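# Loop a rubber band around two bench dogs

## Task

Stretch the rubber band so it wraps around both bench dogs, one loop per dog, sitting against the dogs' sides above the board rather than over their tops; finish with the board lying flat and motionless on the table, the gripper empty and not touching the band, then open and back the arm away.

## Robot and tools

Robot: a single six-joint arm with a two-finger parallel gripper. Joints from base outward: waist (-3.054 to 3.054 rad), shoulder (0 to 3.142), elbow (0 to 2.356), wrist pitch (-1.571 to 1.571), wrist yaw (-1.571 to 1.571), wrist roll (-3.142 to 3.142). The fingers share one motor and travel together; their pad gap runs from 0.088 m open to 0 m shut.

Frames: the scene frame has its origin on the tabletop under the arm's base, +z up, and +y to the left when facing along +x. The base may sit slightly tilted relative to the table. In the gripper's own frame the fingers point along +x and close along y. The reported end_effector_position is the spot between the finger pads, roughly 3 to 4 cm short of the fingertips. Reported positions get less accurate as the arm reaches farther.

execute_actions(actions): actions is a list of actions; each action is a table of 0 to 15 rows, and each row is 7 plain numbers in [-1, 1]: dx, dy, dz, rx, ry, rz, opening. One row is applied per control step (1/30 s); an action always lasts 15 steps (0.5 s), and a short table repeats its final row. dx, dy, dz, rx, ry, rz are an offset in the gripper's own axes, measured from the gripper's measured pose when that action began (for a call's first action, the pose in the latest result of this scene). Each row is relative to that same starting pose, not to the row before. Scale: 1.0 equals 0.6 m for translation or 180 degrees for rotation; rx, ry, rz form a single rotation vector. opening is absolute, not an offset: +1 is fully open (0.088 m), bare fingers touch near -0.80, and values down to -1 add nothing more. Closing from fully open needs at least about 0.5 s. An empty list just returns the current state and images.

Per control step, the commanded pose is clipped to at most 70 mm and 16 degrees from the measured one, so a large offset may need several actions; after an action the arm only continues up to the last clipped pose. Position wins over orientation when both cannot be met. Friction can leave the gripper short or slightly tilted, and tiny commands may do nothing, so check the reported pose after moves and correct tilt.

move(target, speed, blocking): target is one 7-number row with the same layout, scale and gripper-frame offset meaning as above, measured from the pose in the latest result that contains one; its opening is sent when the move starts. The gripper follows a straight path toward that target, rotating the short way. speed is the path's top speed in m/s, 0.002 to 0.5 (default 0.25), with rotation capped at twice that in rad/s. The path takes 0.5 to 10 s and is cut off at 10 s. It does not slow for obstacles; actual motion can lag, stray, or exceed speed, especially with the arm near straight. Faster contact and aiming deeper past the contact both push harder. With blocking=false you get a result after 0.5 s while the arm keeps going; other motion commands are refused until a result shows the move ended, so use wait or stop. The result adds a move: line giving the ending (done near target, or off_target, moving, held, fault) and limits (paced: the sent pose was clipped; held: a check blocked some steps, after which the arm may jump faster), plus distance to target.

wait(seconds): 0 to 10; the arm keeps its last command and any running move continues; returns early when a move ends. stop(): brakes a running move (needs room, more when fast); fingers keep moving. zoom_image(camera, region): camera is cam_high or cam_wrist; region [x0, y0, x1, y1] in pixels of that camera's latest 896x504 image, origin top-left, at most 504 by 504. read_manual(section): returns licence texts only, "licences". finished_scene(scene): ends the current scene (give its number) after the last command has settled; irreversible, so only call it once the goal is met and stable.

Results: the state line gives end_effector_position (m), end_effector_quat_wxyz, and linear/angular velocities in the scene frame. Hand target is the pose the controller is currently driving toward. A pose unreachable line means the clearance check (which treats any mount block or post under the base as part of the arm) changed or blocked the command. Joint positions and Joint velocities list the six joints (rad, rad/s) then pad gap (m, m/s). grip_measured is the finger opening on the command scale; readings may be off by about 1 mm consistently, and when squeezing something hard they read up to about 3 mm (0.061) narrower than the pads. To hold an item, command roughly 0.07 below grip_measured; less gives a lighter grip. Items under about 3 mm wide get proportionally less force. grip_effort_n is the gripper motor's effort (negative closes, positive opens), capped near 83 N, and stays nonzero at rest from friction. Joint torques and External joint torques give drive output and estimated outside load per joint (friction and held weight included, noisy). Images arrive from cam_high (fixed) then cam_wrist; calibration data are given, and each scene's cameras can differ slightly.

Avoid: torque faults (load limits in N m: waist 17, shoulder 21.1, elbow 21, wrist pitch 5.55, wrist yaw 5.53, wrist roll 5.19, held weight included), which freeze the arm 10 s and drop the rest of the call. Avoid prolonged holding that heats motors (MOTOR HOT warning from 50 °C; an OVER-TEMPERATURE FAULT at 95 °C halts the arm and may cut power). Never knock or place anything off the table. Do not drop parts, slam into things, or push hard. Brief external tugs on held parts or loose objects can happen. The simulation keeps running while you compose replies, holding the last command.

Each tool is called after "Emit:" by a JSON object that holds its "api" and its "payload".

## Session

Emit:
{"api": "execute_actions", "payload": {"actions": []}}

Scene clock: 0.00 s.
end_effector_position=(+0.5512, +0.3326, +0.3892) grip_measured=-0.404 grip_effort_n=n/a end_effector_quat_wxyz=(+0.957, +0.208, +0.134, +0.150) end_effector_velocity=(+0.001, -0.001, -0.001) end_effector_angular_velocity=(-0.008, +0.006, -0.001)
Joint positions: [-0.111  1.685  1.674  0.291 -0.449  1.339  0.019]
Joint velocities: [-0.002  0.002  0.002 -0.007 -0.007 -0.007 -0.   ]
Joint torques (N m, as the arm reports them, + toward a larger angle): no reading
External joint torques (N m, as the arm's controller estimates them; a push from outside toward a larger angle lowers the number): no reading
Heat: hottest waist 23 °C (+0.0 °C/min).
Hand target: +0.551, +0.333, +0.389; +0.957, +0.208, +0.134, +0.150
camera_calibration (this result's frames):
cam_wrist: T_world_to_cam=[[0.233496, -0.871854, -0.430522, 0.340079], [-0.624555, 0.204877, -0.753629, 0.599688], [0.745259, 0.444855, -0.496683, -0.290459], [0, 0, 0, 1]] pos_world=[0.511598, 0.30285, 0.454088]

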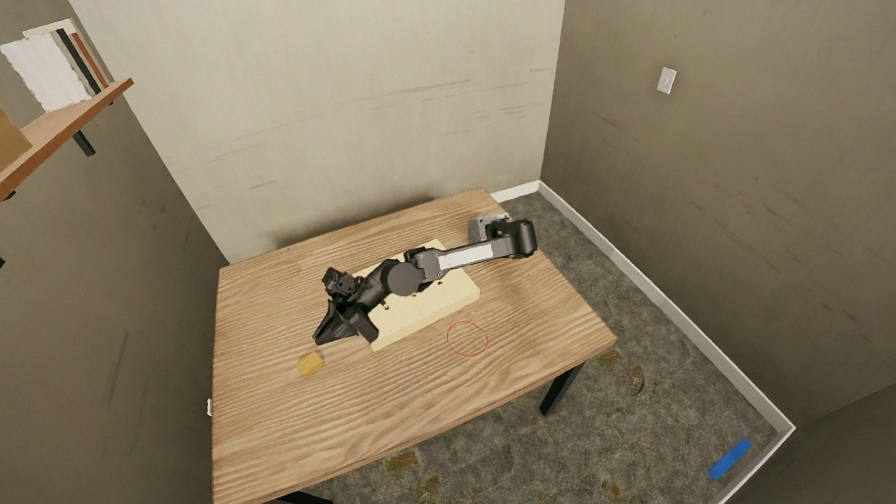

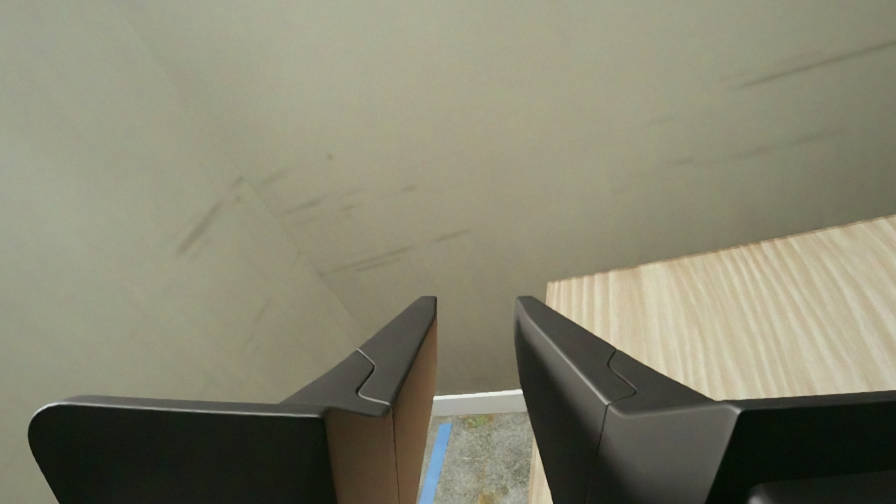

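Emit:
{"api": "move", "payload": {"target": [-0.368,-0.188,-0.442,-0.439,0.451,0.178,-0.3]}}

Scene clock: 5.63 s.
end_effector_position=(+0.2955, +0.2545, +0.1500) grip_measured=-0.303 grip_effort_n=13.7 end_effector_quat_wxyz=(+0.508, -0.499, +0.499, +0.495) end_effector_velocity=(-0.001, +0.000, -0.002) end_effector_angular_velocity=(+0.010, -0.004, +0.003)
Joint positions: [ 0.139  1.436  1.31  -1.102 -0.823 -1.281  0.024]
Joint velocities: [ 0.002 -0.007 -0.017  0.022 -0.007  0.007 -0.   ]
Joint torques (N m, as the arm reports them, + toward a larger angle): [-3.4  -4.9   2.41  0.03  0.02 -0.1 ]
External joint torques (N m, as the arm's controller estimates them; a push from outside toward a larger angle lowers the number): [ 0.85 -0.06 -1.48 -0.2   0.08 -0.1 ]
Heat: hottest waist 24 °C (+10.7 °C/min).
Hand target: +0.291, +0.254, +0.149; +0.504, -0.499, +0.501, +0.496
Off the commanded pose: 0.006 m, 1 deg.
move: done
camera_calibration (this result's frames):
cam_wrist: T_world_to_cam=[[0.999897, -0.00422969, 0.0137222, -0.285194], [-0.00879597, -0.935771, 0.352499, 0.218079], [0.0113498, -0.352583, -0.935712, 0.301771], [0, 0, 0, 1]] pos_world=[0.283658, 0.309265, 0.209412]

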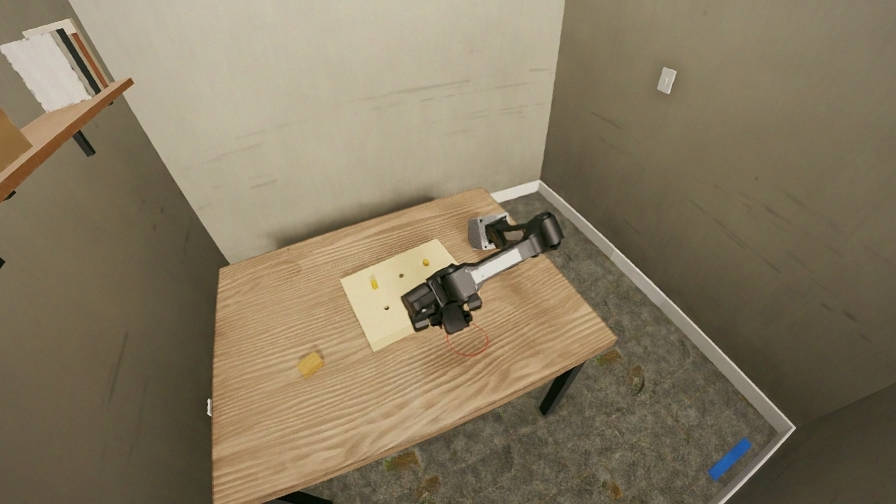

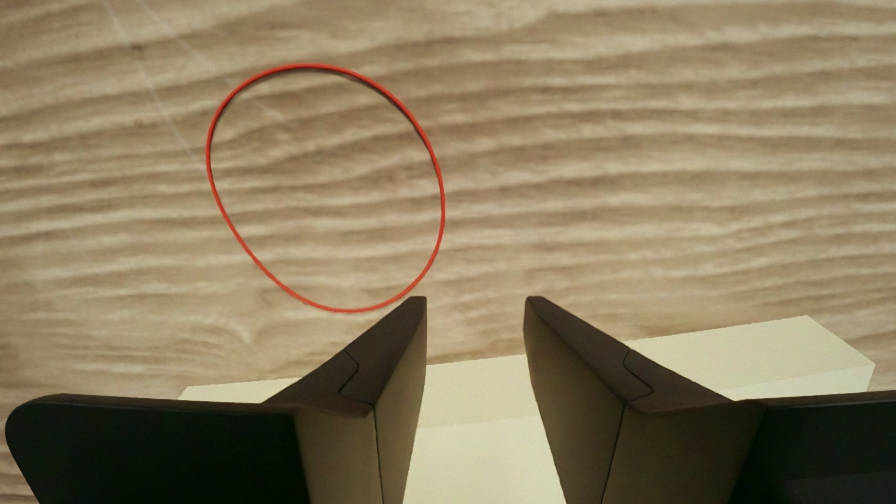

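Emit:
{"api": "move", "payload": {"target": [0.125,0.025,0,0,0,0,-0.3], "speed": 0.15}}

Scene clock: 7.33 s.
end_effector_position=(+0.2840, +0.2554, +0.0765) grip_measured=-0.303 grip_effort_n=13.7 end_effector_quat_wxyz=(+0.508, -0.500, +0.498, +0.495) end_effector_velocity=(-0.000, +0.000, -0.002) end_effector_angular_velocity=(+0.011, -0.002, -0.012)
Joint positions: [ 0.352  1.43   1.09  -0.696 -0.731 -1.013  0.024]
Joint velocities: [ 0.002 -0.002 -0.012  0.022 -0.007  0.022  0.   ]
Joint torques (N m, as the arm reports them, + toward a larger angle): [-2.93 -5.5   2.21  0.41  0.04  0.09]
External joint torques (N m, as the arm's controller estimates them; a push from outside toward a larger angle lowers the number): [ 1.07  0.34 -1.49  0.14  0.1   0.09]
Heat: hottest waist 24 °C (+8.2 °C/min).
Hand target: +0.281, +0.254, +0.075; +0.507, -0.499, +0.500, +0.495
Off the commanded pose: 0.003 m, 0 deg.
move: done
camera_calibration (this result's frames):
cam_wrist: T_world_to_cam=[[0.999879, -0.00147184, 0.015459, -0.273549], [-0.00682302, -0.935899, 0.352202, 0.244261], [0.0139497, -0.352265, -0.935796, 0.232553], [0, 0, 0, 1]] pos_world=[0.271939, 0.310121, 0.135822]

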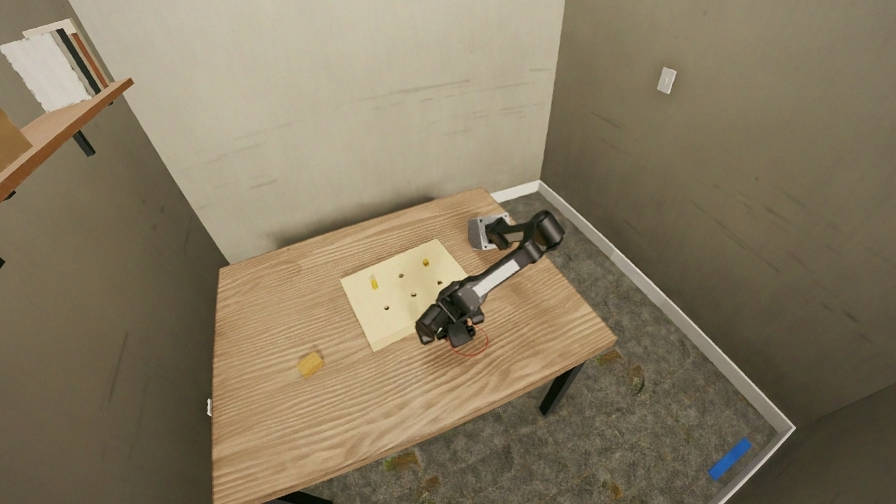

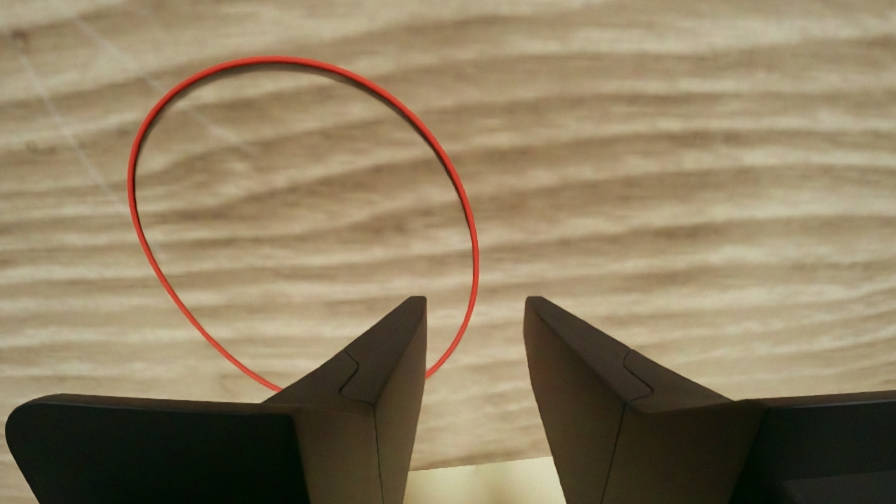

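Emit:
{"api": "move", "payload": {"target": [0.082,0.004,0,0,0,0,-0.3], "speed": 0.05}}

Scene clock: 8.83 s.
end_effector_position=(+0.2851, +0.2606, +0.0355) grip_measured=-0.303 grip_effort_n=12.3 end_effector_quat_wxyz=(+0.512, -0.504, +0.488, +0.496) end_effector_velocity=(-0.001, -0.002, -0.001) end_effector_angular_velocity=(+0.010, -0.001, -0.019)
Joint positions: [ 0.458  1.487  1.029 -0.478 -0.672 -0.891  0.024]
Joint velocities: [-0.002 -0.002 -0.017  0.022 -0.007  0.022  0.   ]
Joint torques (N m, as the arm reports them, + toward a larger angle): [-2.76 -3.65  1.91  0.95  0.13  0.12]
External joint torques (N m, as the arm's controller estimates them; a push from outside toward a larger angle lowers the number): [ 1.24  2.57 -1.39  0.62  0.16  0.12]
Heat: hottest waist 24 °C (+6.8 °C/min).
Hand target: +0.282, +0.255, +0.028; +0.507, -0.500, +0.498, +0.495
Off the commanded pose: 0.010 m, 1 deg.
move: off_target
camera_calibration (this result's frames):
cam_wrist: T_world_to_cam=[[0.999466, 0.00900665, 0.0313977, -0.277171], [-0.00228945, -0.939553, 0.342396, 0.263626], [0.0325836, -0.342285, -0.939031, 0.188295], [0, 0, 0, 1]] pos_world=[0.271492, 0.314637, 0.0952531]

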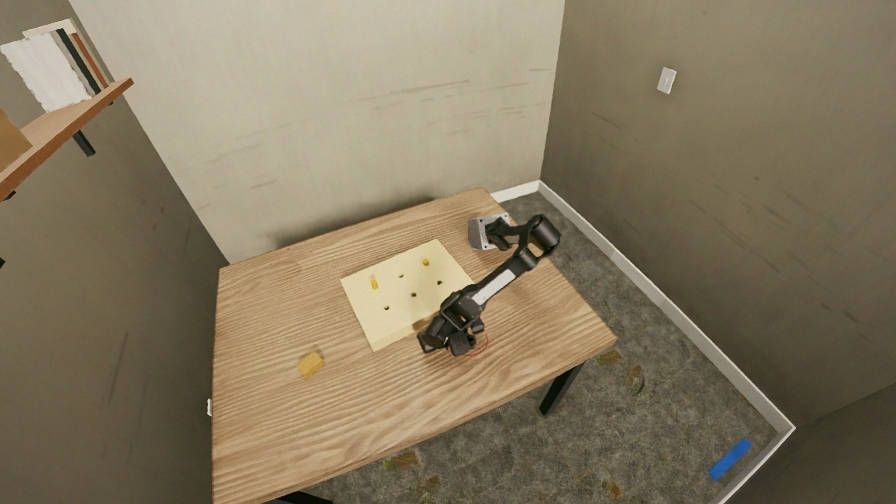

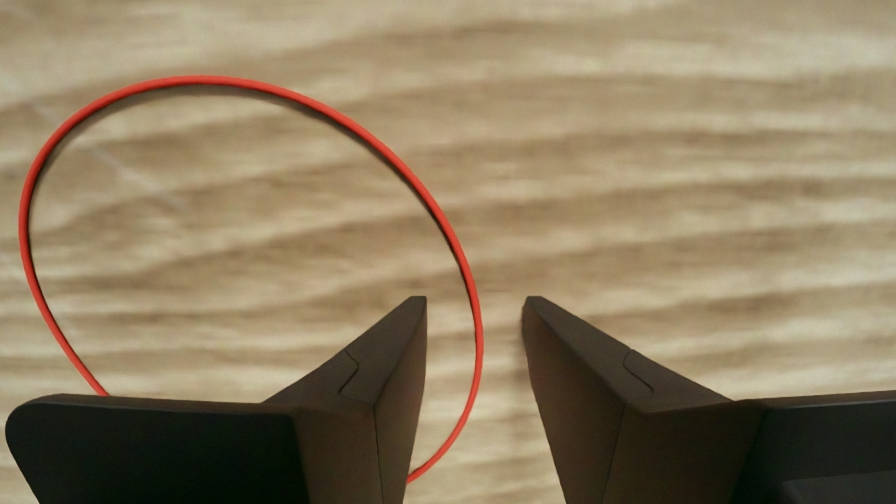

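Emit:
{"api": "execute_actions", "payload": {"actions": [[[0.008,0,0,0,0,0,-1]],[[0.006,0,0,0,0,0,-1]]]}}

Emit:
{"api": "move", "payload": {"target": [-0.27,0,0,0,0,0,-1], "speed": 0.15}}

Scene clock: 10.03 s.
end_effector_position=(+0.2845, +0.2621, +0.0351) grip_measured=-0.792 grip_effort_n=-83.5 end_effector_quat_wxyz=(+0.515, -0.499, +0.489, +0.496) end_effector_velocity=(+0.000, +0.002, +0.002) end_effector_angular_velocity=(+0.011, -0.005, -0.001)
Joint positions: [ 0.461  1.486  1.028 -0.473 -0.677 -0.878  0.   ]
Joint velocities: [-0.002 -0.007 -0.002  0.007 -0.007  0.007 -0.   ]
Joint torques (N m, as the arm reports them, + toward a larger angle): [-2.91 -4.69  2.74  1.57  0.15  0.1 ]
External joint torques (N m, as the arm's controller estimates them; a push from outside toward a larger angle lowers the number): [ 1.07  1.7  -0.62  1.26  0.21  0.1 ]
External joint torques at the end of the 1st action: [ 1.05  1.76 -0.65  1.3   0.36  0.12]
Heat: hottest waist 24 °C (+6.0 °C/min).
Hand target: +0.285, +0.262, +0.031; +0.513, -0.501, +0.488, +0.497
Off the commanded pose: 0.004 m, 0 deg.
camera_calibration (this result's frames):
cam_wrist: T_world_to_cam=[[0.999582, 0.00075662, 0.028889, -0.274336], [-0.00901341, -0.941628, 0.336534, 0.267809], [0.0274573, -0.336653, -0.941228, 0.188426], [0, 0, 0, 1]] pos_world=[0.271461, 0.315818, 0.0951504]

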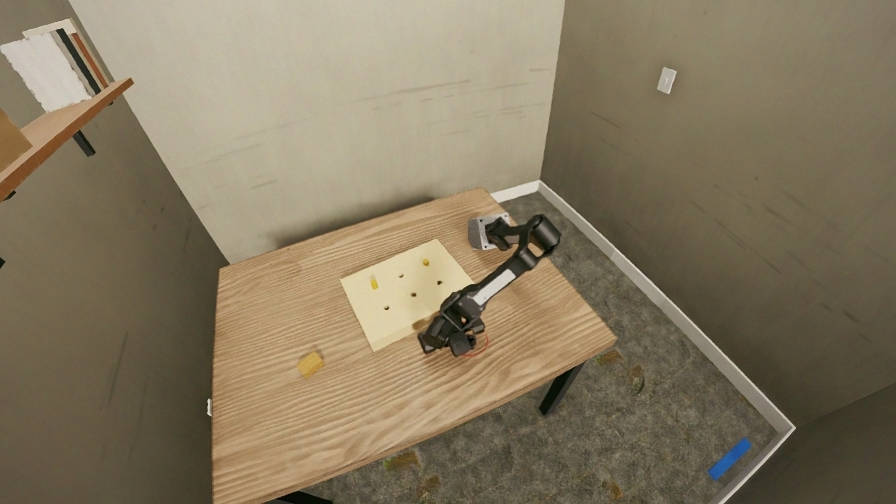

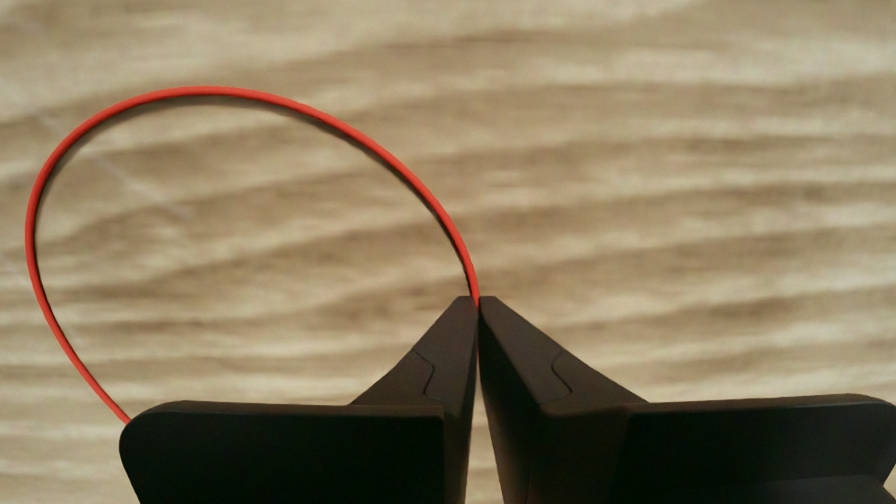

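Scene clock: 11.67 s.
end_effector_position=(+0.2782, +0.2593, +0.1963) grip_measured=-0.792 grip_effort_n=-83.5 end_effector_quat_wxyz=(+0.517, -0.500, +0.488, +0.495) end_effector_velocity=(-0.001, +0.001, +0.004) end_effector_angular_velocity=(+0.003, +0.005, +0.012)
Joint positions: [ 0.013  1.377  1.384 -1.336 -0.875 -1.441  0.   ]
Joint velocities: [-0.012  0.007  0.022 -0.037 -0.007 -0.037 -0.   ]
Joint torques (N m, as the arm reports them, + toward a larger angle): [-3.75 -2.46  4.73  0.01 -0.14 -0.09]
External joint torques (N m, as the arm's controller estimates them; a push from outside toward a larger angle lowers the number): [ 0.09  1.36  0.85 -0.24 -0.06 -0.09]
Heat: hottest waist 24 °C (+5.1 °C/min).
Hand target: +0.280, +0.260, +0.197; +0.517, -0.499, +0.487, +0.496
Off the commanded pose: 0.002 m, 0 deg.
move: done
camera_calibration (this result's frames):
cam_wrist: T_world_to_cam=[[0.999405, -0.000530487, 0.0344798, -0.273447], [-0.0120142, -0.942592, 0.333731, 0.212487], [0.0323233, -0.333947, -0.942038, 0.337484], [0, 0, 0, 1]] pos_world=[0.264929, 0.312845, 0.256437]

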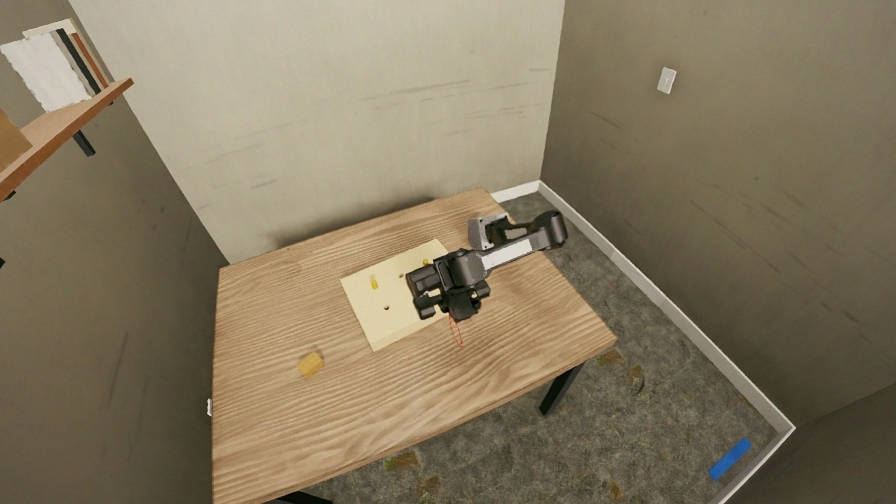

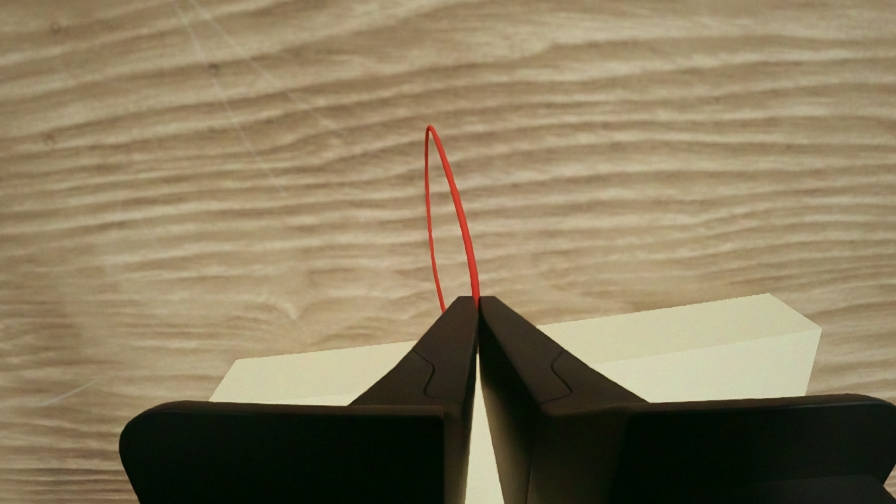

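Emit:
{"api": "move", "payload": {"target": [-0.07,0.11,-0.49,0,0,0,-1], "speed": 0.15}}

Scene clock: 15.17 s.
end_effector_position=(+0.2095, -0.0318, +0.2289) grip_measured=-0.792 grip_effort_n=-83.5 end_effector_quat_wxyz=(+0.522, -0.499, +0.484, +0.494) end_effector_velocity=(+0.003, -0.001, +0.000) end_effector_angular_velocity=(+0.007, -0.023, +0.022)
Joint positions: [-0.87   1.929  1.066 -1.383 -0.662 -2.669  0.   ]
Joint velocities: [-0.002  0.007  0.002  0.007 -0.022 -0.022 -0.   ]
Joint torques (N m, as the arm reports them, + toward a larger angle): [-3.84 -1.47  5.66  0.38  0.03 -0.06]
External joint torques (N m, as the arm's controller estimates them; a push from outside toward a larger angle lowers the number): [ 0.44  1.35  0.92  0.21  0.09 -0.06]
Heat: hottest waist 24 °C (+4.0 °C/min).
Hand target: +0.211, -0.035, +0.230; +0.520, -0.502, +0.484, +0.493
Off the commanded pose: 0.003 m, 1 deg.
move: done
camera_calibration (this result's frames):
cam_wrist: T_world_to_cam=[[0.999037, -0.00506501, 0.0435887, -0.208219], [-0.019039, -0.944985, 0.32656, -0.0705534], [0.0395367, -0.327075, -0.944171, 0.272452], [0, 0, 0, 1]] pos_world=[0.195903, 0.0213857, 0.289357]

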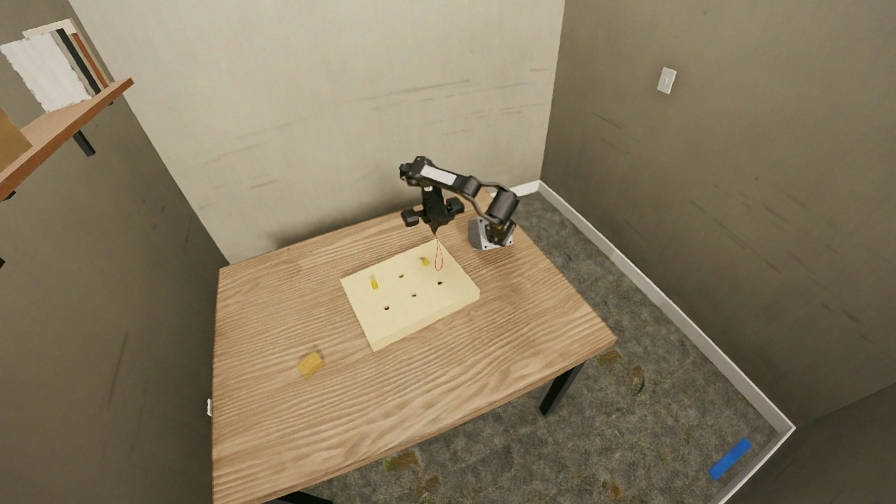

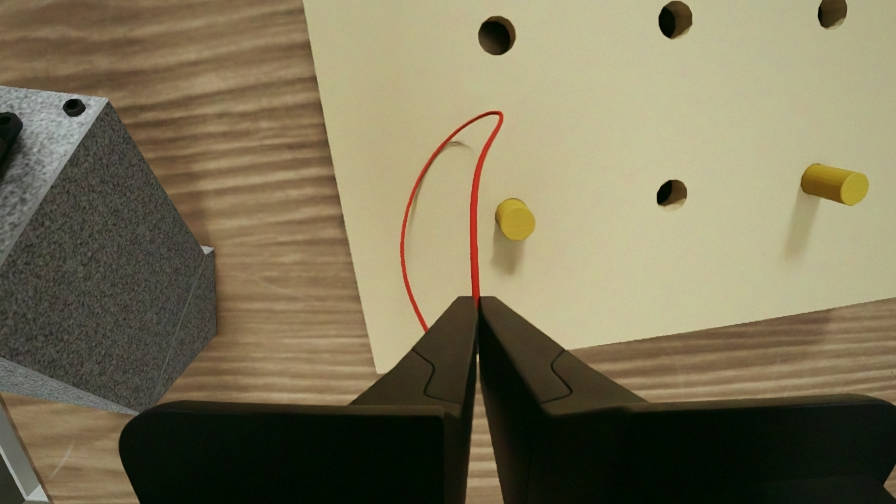

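Emit:
{"api": "wait", "payload": {"seconds": 0.5}}

Emit:
{"api": "zoom_image", "payload": {"camera": "cam_high", "region": [380, 190, 520, 300]}}

Scene clock: 16.03 s.
end_effector_position=(+0.2095, -0.0322, +0.2290) grip_measured=-0.792 grip_effort_n=-83.5 end_effector_quat_wxyz=(+0.522, -0.499, +0.484, +0.494) end_effector_velocity=(-0.002, +0.000, -0.000) end_effector_angular_velocity=(+0.004, +0.009, +0.013)
Joint positions: [-0.87   1.93   1.067 -1.383 -0.662 -2.67   0.   ]
Joint velocities: [-0.002  0.002 -0.002 -0.007  0.007 -0.022  0.   ]
Joint torques (N m, as the arm reports them, + toward a larger angle): [-3.82 -1.56  5.78  0.35  0.05 -0.07]
External joint torques (N m, as the arm's controller estimates them; a push from outside toward a larger angle lowers the number): [ 0.49  1.18  1.08  0.17  0.1  -0.07]
Heat: hottest waist 24 °C (+3.7 °C/min).
Hand target: +0.211, -0.035, +0.230; +0.520, -0.502, +0.484, +0.494
Off the commanded pose: 0.003 m, 1 deg.
wait: 0.50 s; at rest from the start
camera_calibration (this result's frames):
cam_wrist: T_world_to_cam=[[0.999038, -0.00485901, 0.0435757, -0.208174], [-0.0188302, -0.945069, 0.326329, -0.07091], [0.0395964, -0.326836, -0.944251, 0.272408], [0, 0, 0, 1]] pos_world=[0.195852, 0.0210065, 0.289433]

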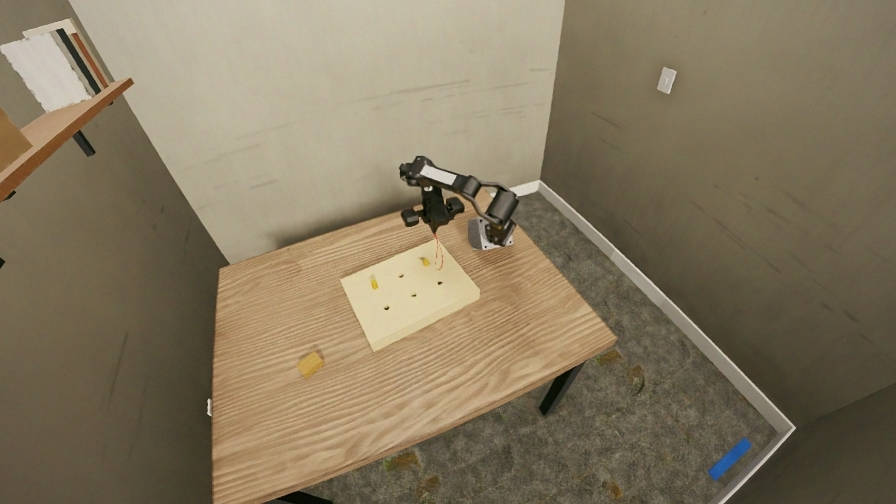

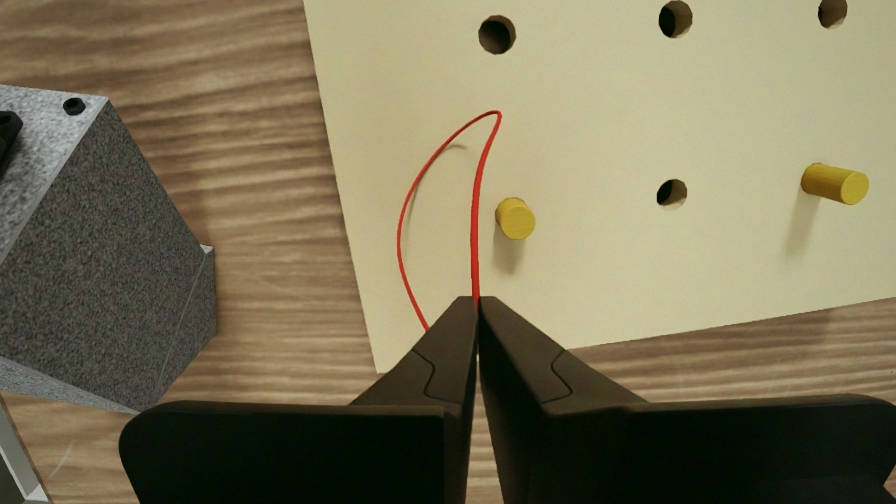

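Region (380, 190, 520, 300) of cam_high's 896x504 image, scaled by 3.600, with more detail than that image has; it fills the top 396 rows of this view, and the rest is white.

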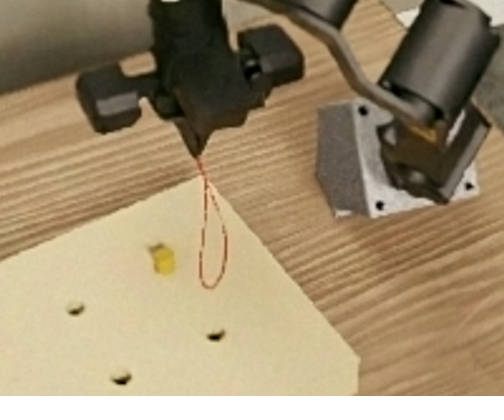

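Emit:
{"api": "move", "payload": {"target": [0.035,0,-0.008,0,0,0,-1], "speed": 0.05}}

Emit:
{"api": "move", "payload": {"target": [0,-0.06,0,0,0,0,-1], "speed": 0.05}}

Scene clock: 17.33 s.
end_effector_position=(+0.2127, -0.0371, +0.2131) grip_measured=-0.792 grip_effort_n=-83.5 end_effector_quat_wxyz=(+0.517, -0.508, +0.483, +0.491) end_effector_velocity=(+0.001, +0.002, -0.004) end_effector_angular_velocity=(+0.018, -0.010, -0.021)
Joint positions: [-0.835  1.931  1.017 -1.288 -0.684 -2.632  0.   ]
Joint velocities: [ 0.007  0.002 -0.012  0.007 -0.022  0.022 -0.   ]
Joint torques (N m, as the arm reports them, + toward a larger angle): [-3.49 -1.78  3.15  0.4  -0.11  0.14]
External joint torques (N m, as the arm's controller estimates them; a push from outside toward a larger angle lowers the number): [ 0.86  1.09 -1.49  0.21 -0.05  0.14]
Heat: hottest waist 24 °C (+3.5 °C/min).
Hand target: +0.210, -0.036, +0.208; +0.522, -0.499, +0.484, +0.494
Off the commanded pose: 0.006 m, 1 deg.
move: done
camera_calibration (this result's frames):
cam_wrist: T_world_to_cam=[[0.99863, 0.00678844, 0.0518937, -0.211947], [-0.0113227, -0.940045, 0.340863, -0.0747924], [0.0510963, -0.340983, -0.93868, 0.251503], [0, 0, 0, 1]] pos_world=[0.197959, 0.0168888, 0.272573]

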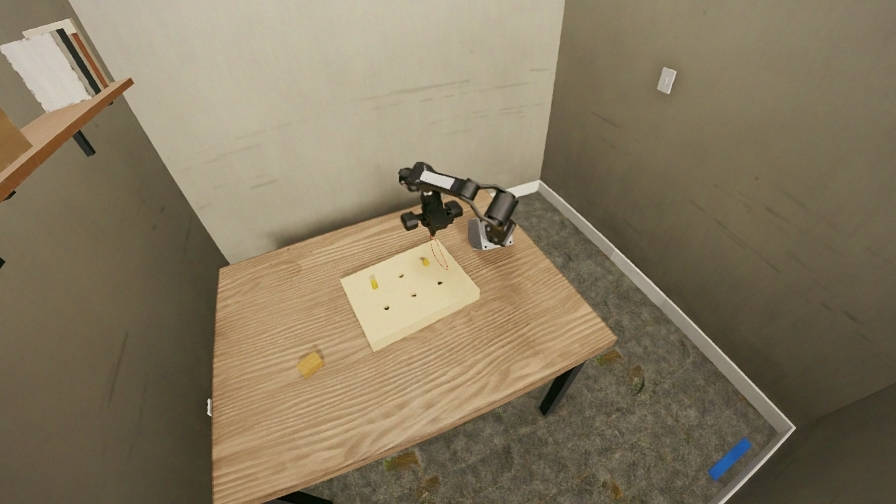

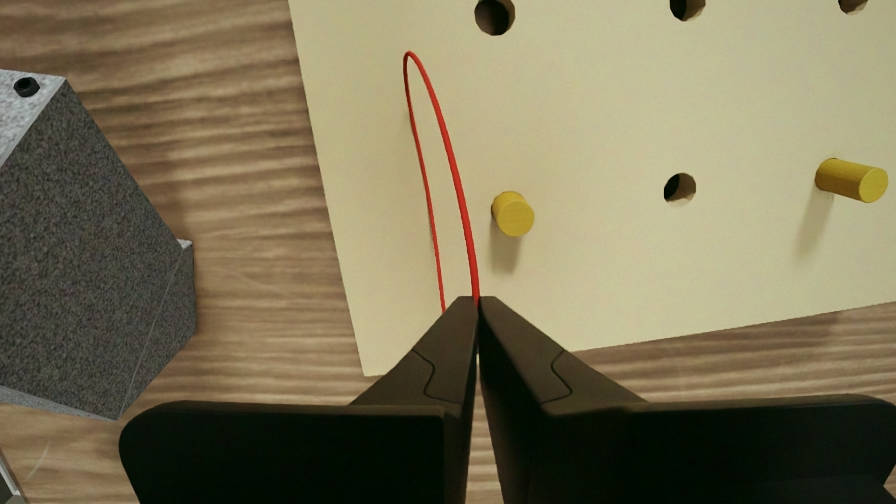

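Scene clock: 18.43 s.
end_effector_position=(+0.2458, -0.0364, +0.2149) grip_measured=-0.792 grip_effort_n=-83.5 end_effector_quat_wxyz=(+0.517, -0.509, +0.483, +0.490) end_effector_velocity=(+0.004, +0.002, +0.001) end_effector_angular_velocity=(+0.015, -0.015, -0.022)
Joint positions: [-0.758  1.976  1.126 -1.294 -0.728 -2.546  0.   ]
Joint velocities: [ 0.002  0.002  0.007 -0.007 -0.022  0.022 -0.   ]
Joint torques (N m, as the arm reports them, + toward a larger angle): [-3.75 -2.01  5.49 -0.04 -0.12  0.09]
External joint torques (N m, as the arm's controller estimates them; a push from outside toward a larger angle lowers the number): [ 1.26  1.38  0.96 -0.24 -0.06  0.08]
Heat: hottest waist 24 °C (+3.3 °C/min).
Hand target: +0.249, -0.037, +0.215; +0.518, -0.507, +0.483, +0.491
Off the commanded pose: 0.003 m, 0 deg.
move: done
camera_calibration (this result's frames):
cam_wrist: T_world_to_cam=[[0.998537, 0.00633927, 0.0537049, -0.245534], [-0.0125012, -0.939146, 0.343291, -0.0745972], [0.0526129, -0.343461, -0.937692, 0.25109], [0, 0, 0, 1]] pos_world=[0.231032, 0.0177382, 0.27424]

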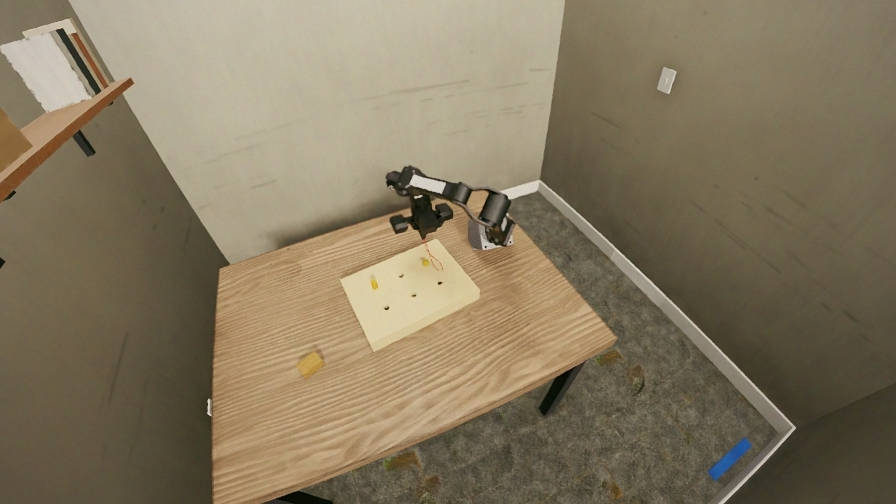

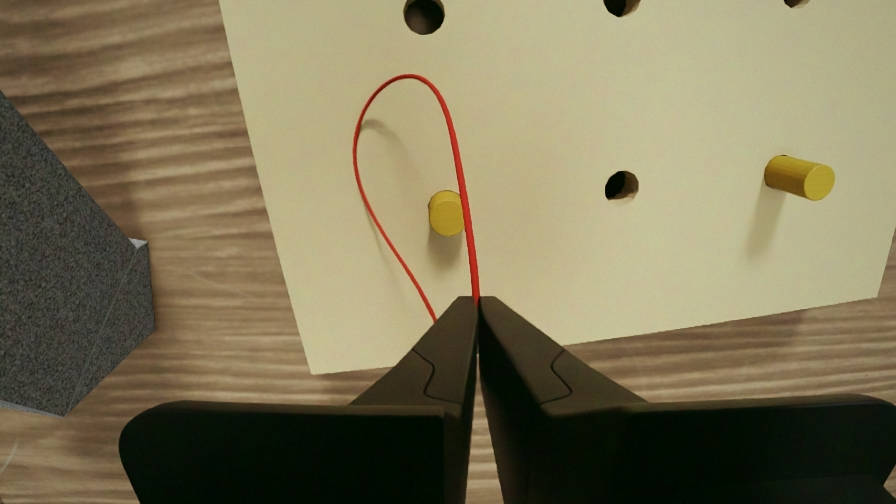

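Emit:
{"api": "move", "payload": {"target": [0.09,-0.09,0,0,0,0,-1], "speed": 0.06}}

Scene clock: 20.23 s.
end_effector_position=(+0.2988, -0.0345, +0.1653) grip_measured=-0.792 grip_effort_n=-83.5 end_effector_quat_wxyz=(+0.517, -0.508, +0.485, +0.489) end_effector_velocity=(+0.001, +0.000, -0.001) end_effector_angular_velocity=(+0.006, -0.004, -0.018)
Joint positions: [-0.547  2.057  1.164 -1.065 -0.824 -2.28   0.   ]
Joint velocities: [ 0.002  0.002 -0.002  0.007 -0.007  0.022  0.   ]
Joint torques (N m, as the arm reports them, + toward a larger angle): [-4.95 -2.73  4.95  0.4  -0.13  0.12]
External joint torques (N m, as the arm's controller estimates them; a push from outside toward a larger angle lowers the number): [ 1.14  1.63  0.91  0.19 -0.06  0.11]
Heat: hottest waist 25 °C (+5.9 °C/min).
Hand target: +0.302, -0.035, +0.164; +0.517, -0.508, +0.484, +0.490
Off the commanded pose: 0.004 m, 0 deg.
move: done
camera_calibration (this result's frames):
cam_wrist: T_world_to_cam=[[0.998595, 0.00383736, 0.052845, -0.295774], [-0.014631, -0.938623, 0.344635, -0.0547406], [0.050924, -0.344924, -0.937248, 0.202787], [0, 0, 0, 1]] pos_world=[0.284231, 0.0197004, 0.224558]

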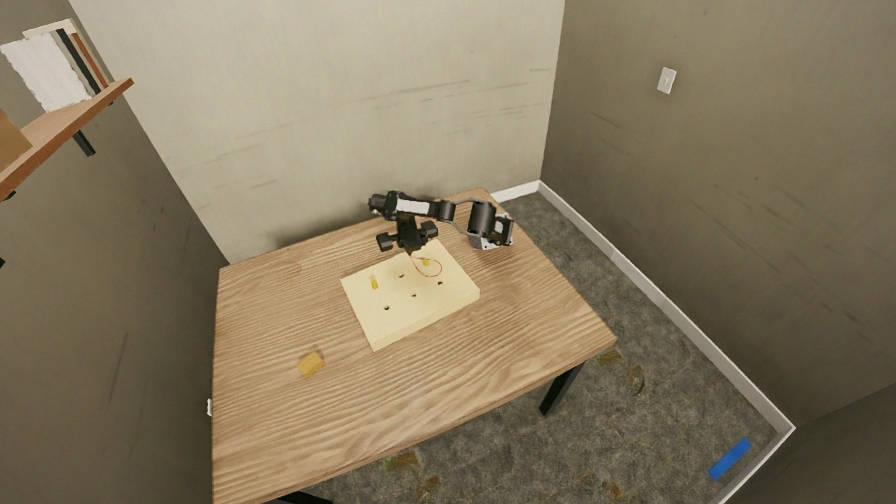

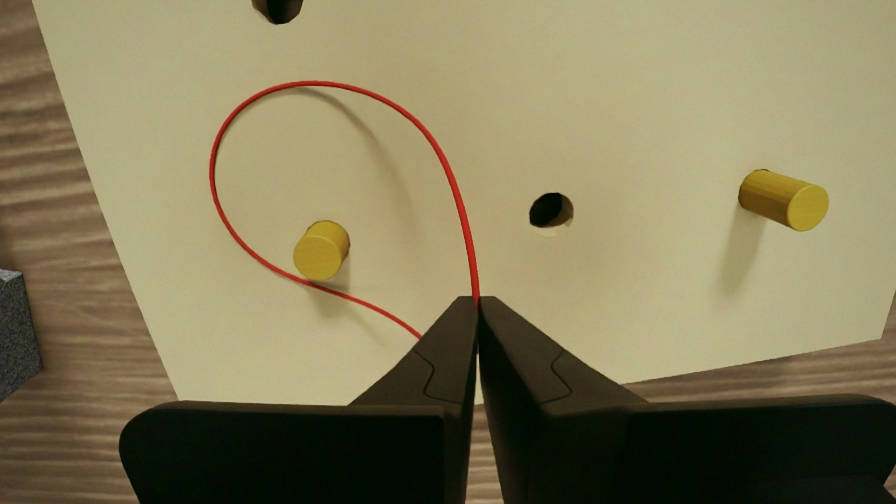

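Emit:
{"api": "move", "payload": {"target": [0.05,-0.15,0.015,0,0,0,-1], "speed": 0.08}}

Scene clock: 22.43 s.
end_effector_position=(+0.3883, -0.0249, +0.1430) grip_measured=-0.792 grip_effort_n=-83.5 end_effector_quat_wxyz=(+0.517, -0.511, +0.484, +0.487) end_effector_velocity=(+0.002, +0.001, -0.000) end_effector_angular_velocity=(+0.007, -0.000, +0.007)
Joint positions: [-0.382  2.228  1.489 -1.03  -0.871 -2.036  0.   ]
Joint velocities: [ 0.002  0.007  0.012 -0.007 -0.007 -0.007 -0.   ]
Joint torques (N m, as the arm reports them, + toward a larger angle): [-6.31 -3.93  4.58  0.   -0.15  0.14]
External joint torques (N m, as the arm's controller estimates them; a push from outside toward a larger angle lowers the number): [ 1.41  1.92  0.69 -0.25 -0.08  0.14]
Heat: hottest waist 25 °C (+5.3 °C/min).
Hand target: +0.390, -0.025, +0.140; +0.517, -0.508, +0.485, +0.489
Off the commanded pose: 0.004 m, 0 deg.
move: done
camera_calibration (this result's frames):
cam_wrist: T_world_to_cam=[[0.998304, 0.00592006, 0.0579099, -0.384484], [-0.0147076, -0.936888, 0.34932, -0.0373012], [0.0563231, -0.34958, -0.935212, 0.178183], [0, 0, 0, 1]] pos_world=[0.373247, 0.0296182, 0.201934]

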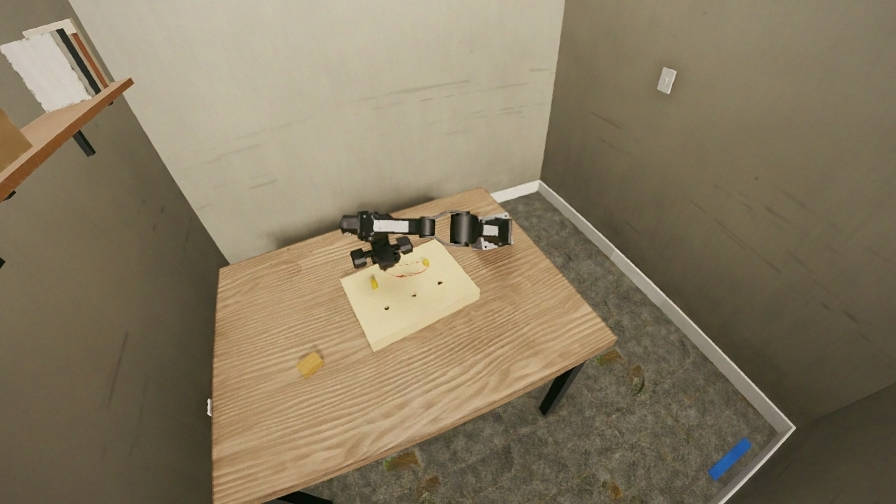

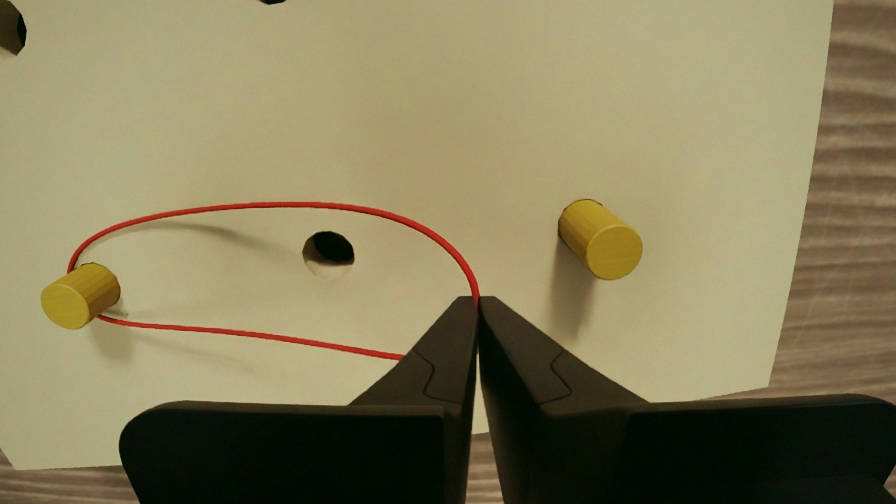

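Emit:
{"api": "move", "payload": {"target": [0.015,-0.125,0.015,0,0,0,-1], "speed": 0.05}}

Scene clock: 24.77 s.
end_effector_position=(+0.4595, -0.0165, +0.1401) grip_measured=-0.792 grip_effort_n=-83.5 end_effector_quat_wxyz=(+0.516, -0.510, +0.488, +0.484) end_effector_velocity=(+0.002, -0.003, +0.002) end_effector_angular_velocity=(+0.009, -0.001, -0.006)
Joint positions: [-0.313  2.427  1.908 -1.168 -0.875 -1.923  0.   ]
Joint velocities: [-0.007  0.022  0.032 -0.022 -0.007 -0.007  0.   ]
Joint torques (N m, as the arm reports them, + toward a larger angle): [-7.46 -5.29  5.41  0.38 -0.34  0.11]
External joint torques (N m, as the arm's controller estimates them; a push from outside toward a larger angle lowers the number): [ 1.75  1.7   1.56  0.13 -0.28  0.1 ]
Heat: hottest waist 26 °C (+7.3 °C/min).
Hand target: +0.464, -0.016, +0.138; +0.517, -0.511, +0.484, +0.487
Off the commanded pose: 0.005 m, 1 deg.
move: done
camera_calibration (this result's frames):
cam_wrist: T_world_to_cam=[[0.998489, -0.00037317, 0.0549513, -0.455277], [-0.0198876, -0.934648, 0.355018, -0.0257724], [0.0512276, -0.355575, -0.933243, 0.176331], [0, 0, 0, 1]] pos_world=[0.445044, 0.0384407, 0.198727]

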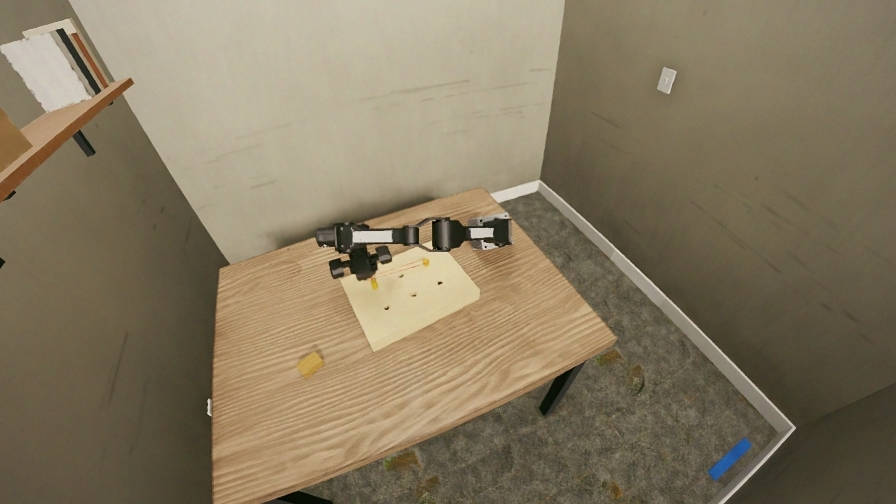

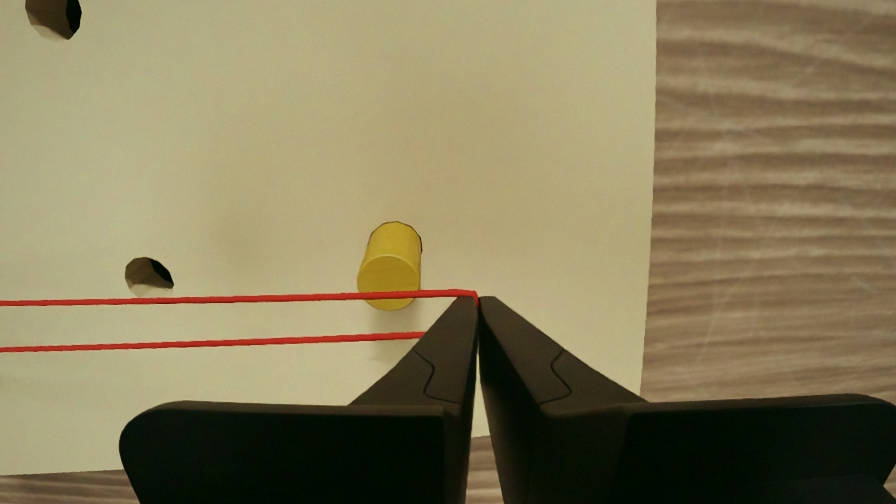

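Emit:
{"api": "move", "payload": {"target": [0.035,-0.004,0.008,0,0,0,-1], "speed": 0.03}}

Scene clock: 26.20 s.
end_effector_position=(+0.4625, -0.0147, +0.1211) grip_measured=-0.792 grip_effort_n=-83.5 end_effector_quat_wxyz=(+0.516, -0.510, +0.491, +0.482) end_effector_velocity=(-0.001, -0.002, -0.003) end_effector_angular_velocity=(-0.006, +0.006, +0.007)
Joint positions: [-0.276  2.429  1.872 -1.086 -0.874 -1.861  0.   ]
Joint velocities: [ 0.002  0.002 -0.007  0.007  0.007 -0.007 -0.   ]
Joint torques (N m, as the arm reports them, + toward a larger angle): [-7.59 -6.61  2.79  0.85 -0.19  0.07]
External joint torques (N m, as the arm's controller estimates them; a push from outside toward a larger angle lowers the number): [ 1.6   0.44 -0.98  0.6  -0.13  0.07]
Heat: hottest waist 27 °C (+9.2 °C/min).
Hand target: +0.463, -0.012, +0.119; +0.516, -0.510, +0.488, +0.485
Off the commanded pose: 0.004 m, 0 deg.
move: done
camera_calibration (this result's frames):
cam_wrist: T_world_to_cam=[[0.998573, -0.00600815, 0.053061, -0.457142], [-0.0246558, -0.933269, 0.358331, -0.0154022], [0.0473672, -0.359128, -0.932086, 0.160698], [0, 0, 0, 1]] pos_world=[0.448498, 0.0405901, 0.17956]

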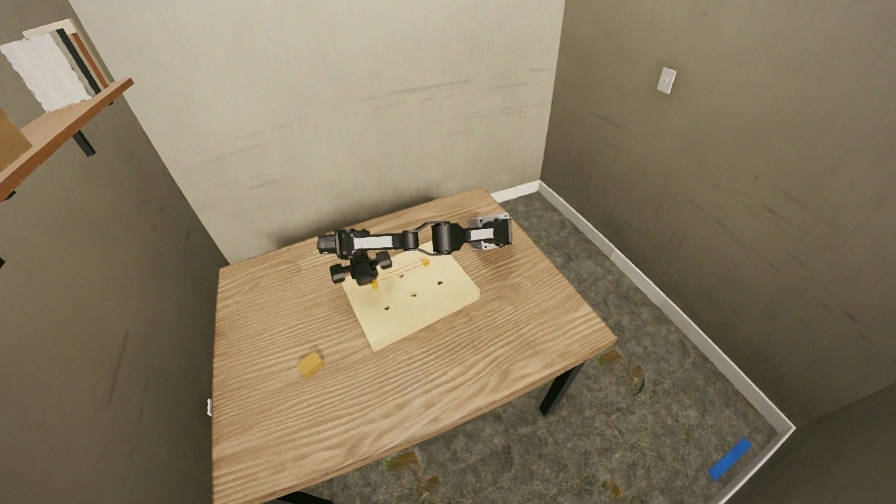

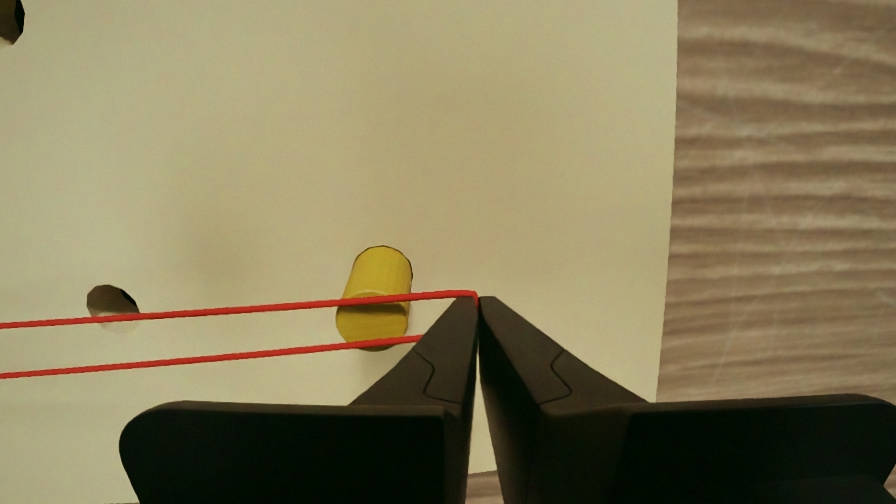

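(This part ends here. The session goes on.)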